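# Leave only the cable-end power strip switch on

## Task

Change the power strip's switches so that the one closest to where the cable leaves the strip is on and all the others are off. At the end the strip must rest right side up, and the switch states must stay that way without the robot holding or pressing anything.

## Robot and tools

Robot: a single Doosan M1013 six-joint arm carrying a Robotiq 2F-140 two-finger gripper, with one camera, cam_wrist (504x504), mounted on the wrist. There is only one arm, so every call commands this one gripper.

Frames. The scene frame has its origin on the table top directly beneath the arm base, +z up, and +y to the left when looking along +x. The base may sit slightly tilted. Result lines report end_effector_position (metres) and end_effector_quat_wxyz in this frame, plus linear (m/s) and angular (rad/s) velocities. That position is the point between the pads when closed. Closed fingertips extend about 33 mm past it; fully open, about 9 mm. The gripper's own axes: fingers point along +z, and they open and close along y. The reported hand position gets less accurate at long reach.

The row. Every motion uses rows of 9 numbers, each in [-1, 1]: dx, dy, dz, rx, ry, rz, position, force_limit, speed. The first six are an offset, not a pose: a displacement and rotation vector in the gripper's own axes, measured from the gripper's measured pose when the action (or move) begins. A value of 1.0 equals 0.6 m or 180 degrees. position sets finger opening: +1 fully open (140 mm), about -0.8 where pads touch, -1 closes until blocked. force_limit sets squeeze (about 14 N at -1, 60 N at 0, 107 N at +1, for parts up to 40 mm wide). speed sets finger speed (about 30, 140, 250 mm/s at -1, 0, +1). A row may carry 6 extra numbers from 0 to 1, one stiffness scale per arm joint in Joint positions order (base outward); it multiplies that joint's position gain and persists until changed. Without these extras the arm is stiff.

execute_actions(actions): a list of up to 15 actions; each action is a table of up to 15 rows, one row per 1/30 s step. A short table repeats its last row to fill 15 steps. All rows in an action are offsets from that action's start pose, not from the prior row. For the first action in a call the start pose is the last one reported in a result. An empty list just returns state and images.

move(target, speed, stop_force, blocking): target is one row as above, an offset from the pose in the latest result showing one. The gripper follows a straight path toward it; finger values are sent at the start. speed is the path's top speed in m/s, 0.002 to 0.5 (default 0.25); rotation is capped at twice that in rad/s. The path lasts 0.5 to 10 s and stops after 10 s even if short. It does not avoid obstacles, and the real hand can lag, drift or exceed speed, mostly near a stretched arm. stop_force (20 to 80 N, optional, not before 0.2 s of scene time) ends the path when the estimated push against the motion rises that much for 2 steps; the hand then backs to where it was 2 steps earlier and holds. Use it with very low speed when probing past a contact; the residual press may briefly exceed it. It is measured along the line to target in the start gripper axes, so it is unreliable for moves that rotate, and unavailable near singular poses. Omit it when pulling away from something you touch. blocking=false returns after 0.5 s while the arm continues; it cannot combine with stop_force, and other motions are refused until a result shows the move ended (use wait or stop). The result adds a move: line with the ending (done, off_target, moving, held, fault, or contact, which outranks held/done/off_target), the limits that acted (paced = pose clipped; held = some steps blocked, after which motion can surge), and the distance from target.

wait(seconds): 0 to 10; lets time run while the last command holds; returns early if a running move ends. stop(): brakes a running move; needs room to brake; fingers continue. zoom_image(camera, region): camera must be "cam_wrist"; region [x0, y0, x1, y1] pixels, origin top-left, at most 504 by 504. read_manual(section): licence texts only. finished_scene(scene): pass the current scene's number; irreversible; call it only when the goal holds on its own.

Control behaviour. Each step, the commanded pose is clipped to within 70 mm and 16 degrees of the measured pose; position is favoured over orientation when both cannot be met. After an action the arm goes at most to the last clipped pose, so long distances need several actions. Hand target in a result shows where the controller is heading. A pose unreachable line means the clearance check altered or blocked the command (the base mount counts as arm).

Gripper feedback: object_status 0 moving, 1 blocked while opening, 2 blocked while closing (a grip), 3 reached target or pads met. position_measured is in counts, 3 open to 230 closed, nonlinear. Fingertips travel about 24 mm further out while closing, so keep clearance above surfaces. To grip harder, raise force_limit and nudge position (e.g. -1 to -0.98).

Hazards. A joint torque at its load limit (waist 299, shoulder 299, elbow 140, wrist joints 39.6 N m) or any external force of 144 N triggers a 10 s stop and skips the rest of the call. The arm is stiff, so targets even slightly beyond a firm contact can fault; approach slowly, ideally with stop_force. Avoid drops, slams, hard hits, heavy pushes, flipping the strip, and knocking anything off the table, which fails the task. Flange force and joint torques give rough contact estimates with offsets and noise. MOTOR HOT warns of heating; overheating brakes the arm. The robot holds its last command while you think.

Each tool is called after ">>>" in YAML: its name, and indented under it one key for each argument.

## Session

>>> execute_actions:
  actions: []

Scene clock: 0.00 s.
end_effector_position=(+0.8907, -0.1742, +0.3448) position_measured=3 object_status=3 end_effector_quat_wxyz=(-0.031, +0.237, +0.953, +0.184) end_effector_velocity=(-0.000, -0.000, -0.001) end_effector_angular_velocity=(+0.000, +0.002, +0.001)
Joint positions: [-0.376  0.652  1.064  0.363  1.54  -1.479]
Joint velocities: [-0.     0.002 -0.    -0.001  0.001 -0.001]
Joint torques (N m, as the joint torque sensors report them, + toward a larger angle): no reading
Flange force (N, the push that the arm receives, along the gripper's own x y z axes): no reading
Hand target: +0.891, -0.174, +0.345; -0.031, +0.237, +0.953, +0.184
Joint stiffness scale: [1. 1. 1. 1. 1. 1.]

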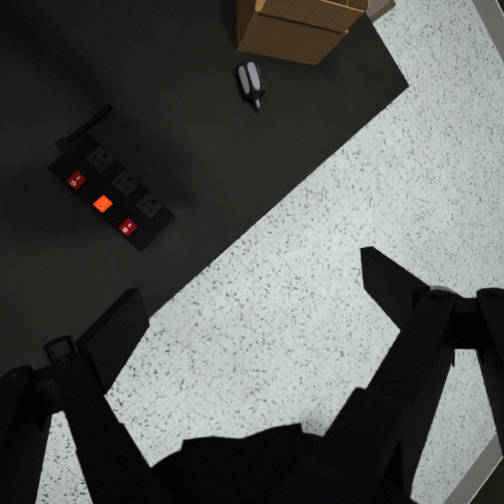

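>>> move:
  target: [0.165,-0.32,0.295,0.121,-0.013,-0.192,-0.8,0,1]

>>> zoom_image:
  camera: "cam_wrist"
  region: [160,170,340,350]

Scene clock: 18.83 s.
end_effector_position=(+0.7203, -0.2238, +0.1304) position_measured=229 object_status=3 end_effector_quat_wxyz=(-0.000, -0.057, +0.998, +0.002) end_effector_velocity=(+0.002, -0.002, +0.001) end_effector_angular_velocity=(-0.005, -0.007, +0.001)
Joint positions: [-0.363  0.501  1.686  0.009  0.957 -2.04 ]
Joint velocities: [-0.001 -0.002  0.001 -0.002 -0.008 -0.   ]
Joint torques (N m, as the joint torque sensors report them, + toward a larger angle): [  1.96 -78.89 -33.69   3.48  -0.09   0.24]
Flange force (N, the push that the arm receives, along the gripper's own x y z axes): [6.4 -1.0 -4.7]
Hand target: +0.719, -0.224, +0.130; -0.001, -0.061, +0.998, -0.000
Off the commanded pose: 0.002 m, 1 deg.
Joint stiffness scale: [1. 1. 1. 1. 1. 1.]
move: done

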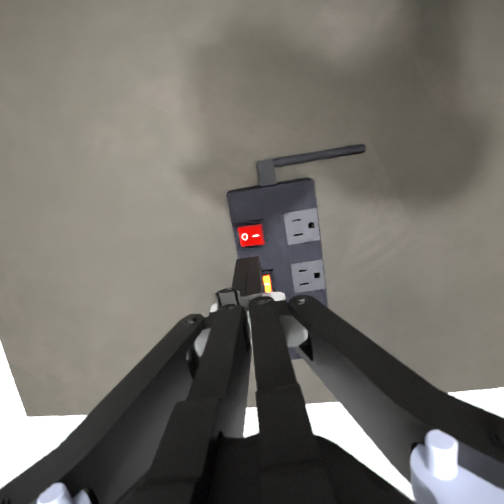

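Region (160, 170, 340, 350) of cam_wrist's 504x504 image, scaled by 2.800, with more detail than that image has.

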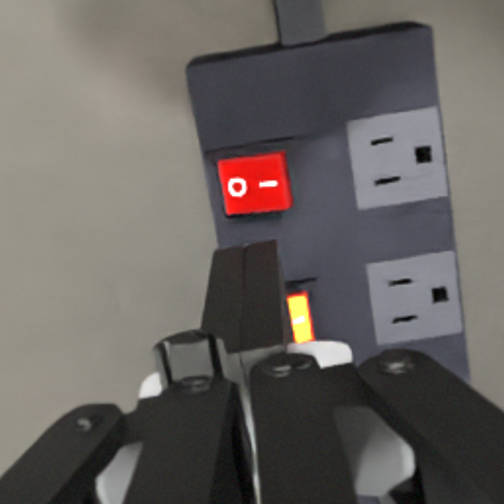

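>>> move:
  target: [0.017,0.023,0.066,0,0,0,-0.8,0,1]
  speed: 0.1

>>> zoom_image:
  camera: "cam_wrist"
  region: [160,170,340,350]

Scene clock: 21.63 s.
end_effector_position=(+0.7102, -0.2134, +0.0942) position_measured=229 object_status=3 end_effector_quat_wxyz=(+0.001, -0.058, +0.998, +0.001) end_effector_velocity=(+0.001, -0.001, -0.001) end_effector_angular_velocity=(-0.002, -0.003, -0.004)
Joint positions: [-0.354  0.519  1.737  0.008  0.884 -2.033]
Joint velocities: [-0.     0.001  0.    -0.001 -0.005  0.004]
Joint torques (N m, as the joint torque sensors report them, + toward a larger angle): [  0.71 -80.49 -32.59   3.28   0.04   0.37]
Flange force (N, the push that the arm receives, along the gripper's own x y z axes): [4.9 0.1 -2.9]
Hand target: +0.709, -0.211, +0.091; -0.000, -0.057, +0.998, +0.002
Off the commanded pose: 0.004 m, 0 deg.
Joint stiffness scale: [1. 1. 1. 1. 1. 1.]
move: off_target

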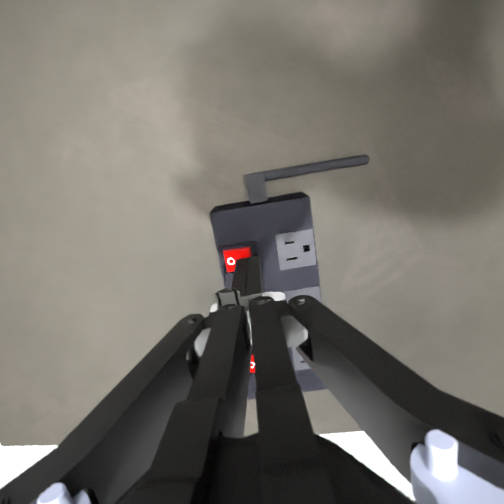

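Region (160, 170, 340, 350) of cam_wrist's 504x504 image, scaled by 2.800, with more detail than that image has.

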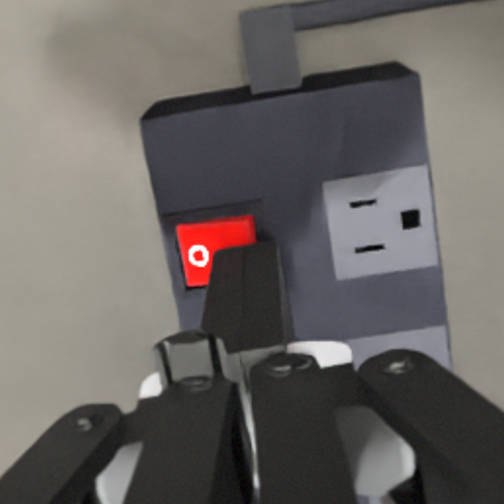

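>>> move:
  target: [0.005,0.012,0.05,0,0,0,-0.8,0,1]
  speed: 0.012
  stop_force: 20

Scene clock: 24.90 s.
end_effector_position=(+0.7104, -0.2106, +0.0766) position_measured=229 object_status=3 end_effector_quat_wxyz=(+0.004, -0.058, +0.998, -0.000) end_effector_velocity=(-0.000, +0.000, +0.000) end_effector_angular_velocity=(+0.001, +0.000, -0.002)
Joint positions: [-0.351  0.534  1.752  0.008  0.847 -2.03 ]
Joint velocities: [-0.    -0.     0.     0.001  0.001  0.   ]
Joint torques (N m, as the joint torque sensors report them, + toward a larger angle): [ -0.13 -71.99 -29.57   3.25  -1.76   0.36]
Flange force (N, the push that the arm receives, along the gripper's own x y z axes): [8.8 3.2 -17.2]
Hand target: +0.710, -0.211, +0.076; +0.004, -0.058, +0.998, +0.000
Off the commanded pose: 0.014 m, 0 deg.
Joint stiffness scale: [1. 1. 1. 1. 1. 1.]
move: contact

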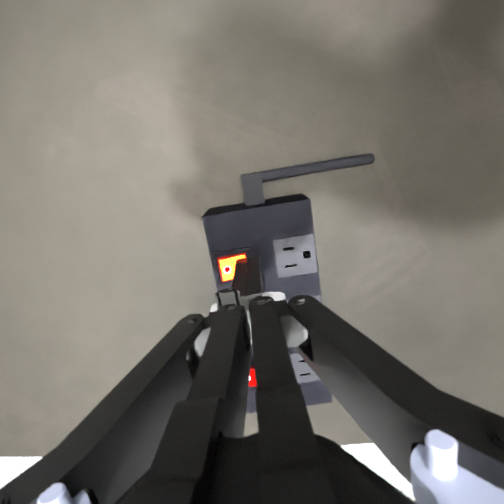

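>>> move:
  target: [0,0,-0.026,0,0,0,-0.8,0,1]
  speed: 0.08

>>> move:
  target: [-0.082,-0.04,0,0,0,0,-0.8,0,1]
  speed: 0.1

>>> zoom_image:
  camera: "cam_wrist"
  region: [160,170,340,350]

Scene clock: 27.33 s.
end_effector_position=(+0.7081, -0.2097, +0.0888) position_measured=229 object_status=3 end_effector_quat_wxyz=(+0.003, -0.058, +0.998, +0.000) end_effector_velocity=(-0.000, -0.000, +0.001) end_effector_angular_velocity=(+0.000, +0.001, -0.000)
Joint positions: [-0.351  0.52   1.749  0.008  0.869 -2.03 ]
Joint velocities: [-0.    -0.001 -0.001 -0.     0.003 -0.   ]
Joint torques (N m, as the joint torque sensors report them, + toward a larger angle): [  0.62 -80.15 -31.95   3.32   0.21   0.56]
Flange force (N, the push that the arm receives, along the gripper's own x y z axes): [4.6 -0.4 -2.9]
Hand target: +0.710, -0.211, +0.092; +0.004, -0.058, +0.998, -0.000
Off the commanded pose: 0.004 m, 0 deg.
Joint stiffness scale: [1. 1. 1. 1. 1. 1.]
move: off_target

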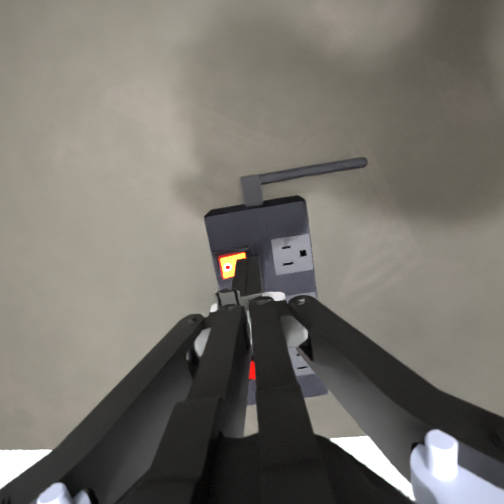

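Scene clock: 28.27 s.
end_effector_position=(+0.7581, -0.2272, +0.0887) position_measured=229 object_status=3 end_effector_quat_wxyz=(+0.003, -0.058, +0.998, +0.000) end_effector_velocity=(+0.000, -0.001, +0.001) end_effector_angular_velocity=(-0.000, +0.001, -0.001)
Joint positions: [-0.351  0.587  1.632  0.008  0.918 -2.03 ]
Joint velocities: [-0.001  0.001 -0.003 -0.001  0.003  0.   ]
Joint torques (N m, as the joint torque sensors report them, + toward a larger angle): [  1.92 -86.64 -32.97   3.48   0.15   0.46]
Flange force (N, the push that the arm receives, along the gripper's own x y z axes): [5.8 -1.5 -3.8]
Hand target: +0.760, -0.228, +0.089; +0.003, -0.058, +0.998, +0.001
Off the commanded pose: 0.002 m, 0 deg.
Joint stiffness scale: [1. 1. 1. 1. 1. 1.]
move: done

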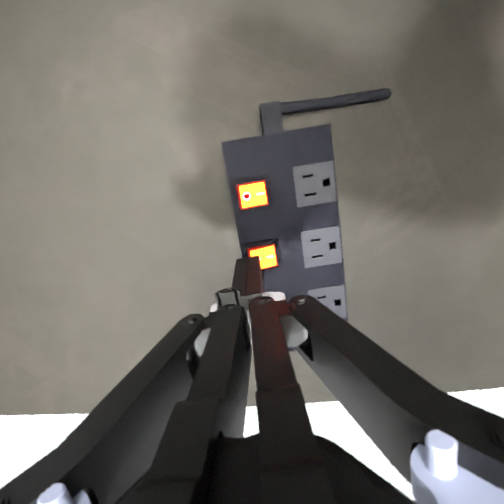

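Region (160, 170, 340, 350) of cam_wrist's 504x504 image, scaled by 2.800, with more detail than that image has.

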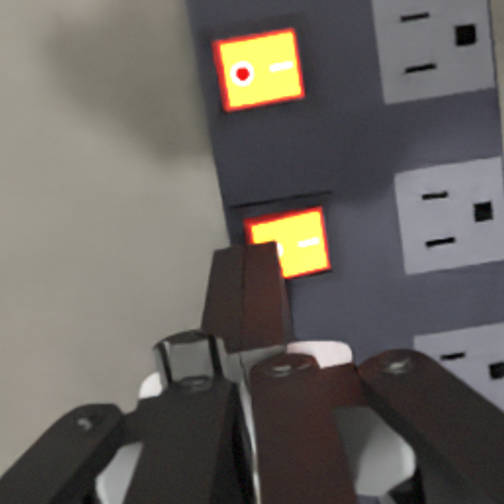

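>>> move:
  target: [0.01,0.002,0.05,0,0,0,-0.8,0,1]
  speed: 0.012
  stop_force: 20

>>> move:
  target: [-0.08,0,-0.12,0,0,0,-0.8,0,1]
  speed: 0.15

Scene clock: 31.43 s.
end_effector_position=(+0.7586, -0.2274, +0.0771) position_measured=229 object_status=3 end_effector_quat_wxyz=(+0.007, -0.058, +0.998, -0.001) end_effector_velocity=(-0.000, +0.000, -0.000) end_effector_angular_velocity=(+0.001, +0.002, -0.002)
Joint positions: [-0.351  0.596  1.643  0.008  0.891 -2.03 ]
Joint velocities: [ 0.     0.001 -0.    -0.     0.001  0.002]
Joint torques (N m, as the joint torque sensors report them, + toward a larger angle): [  3.14 -78.4  -29.31   4.18  -0.9    0.41]
Flange force (N, the push that the arm receives, along the gripper's own x y z axes): [8.1 -1.7 -15.5]
Hand target: +0.758, -0.227, +0.077; +0.006, -0.058, +0.998, -0.001
Off the commanded pose: 0.020 m, 0 deg.
Joint stiffness scale: [1. 1. 1. 1. 1. 1.]
move: contact

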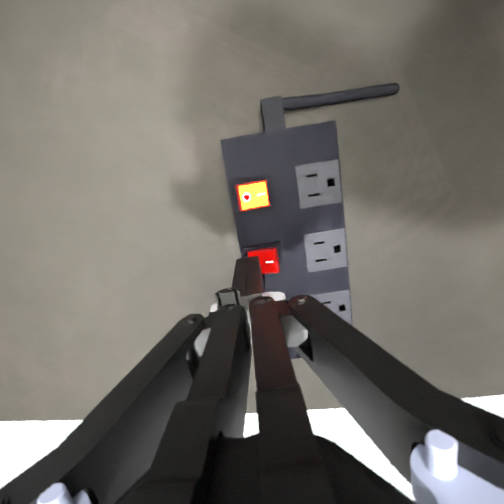

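Scene clock: 32.43 s.
end_effector_position=(+0.8033, -0.2224, +0.1469) position_measured=229 object_status=3 end_effector_quat_wxyz=(+0.006, -0.058, +0.998, -0.000) end_effector_velocity=(-0.000, -0.000, +0.002) end_effector_angular_velocity=(+0.002, +0.002, -0.003)
Joint positions: [-0.328  0.589  1.503  0.008  1.038 -2.007]
Joint velocities: [-0.001 -0.001 -0.002  0.001  0.005  0.001]
Joint torques (N m, as the joint torque sensors report them, + toward a larger angle): [  0.98 -89.31 -36.24   3.82   0.08   0.37]
Flange force (N, the push that the arm receives, along the gripper's own x y z axes): [6.8 0.3 -3.6]
Hand target: +0.805, -0.222, +0.150; +0.007, -0.058, +0.998, -0.001
Off the commanded pose: 0.004 m, 0 deg.
Joint stiffness scale: [1. 1. 1. 1. 1. 1.]
move: off_target

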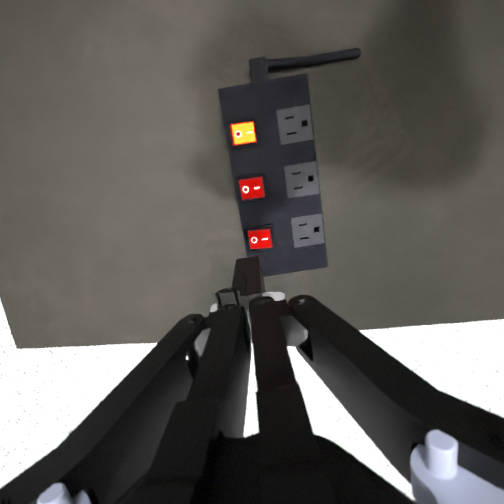

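>>> finished_scene:
  scene: 2

The scene is finished: the task was done.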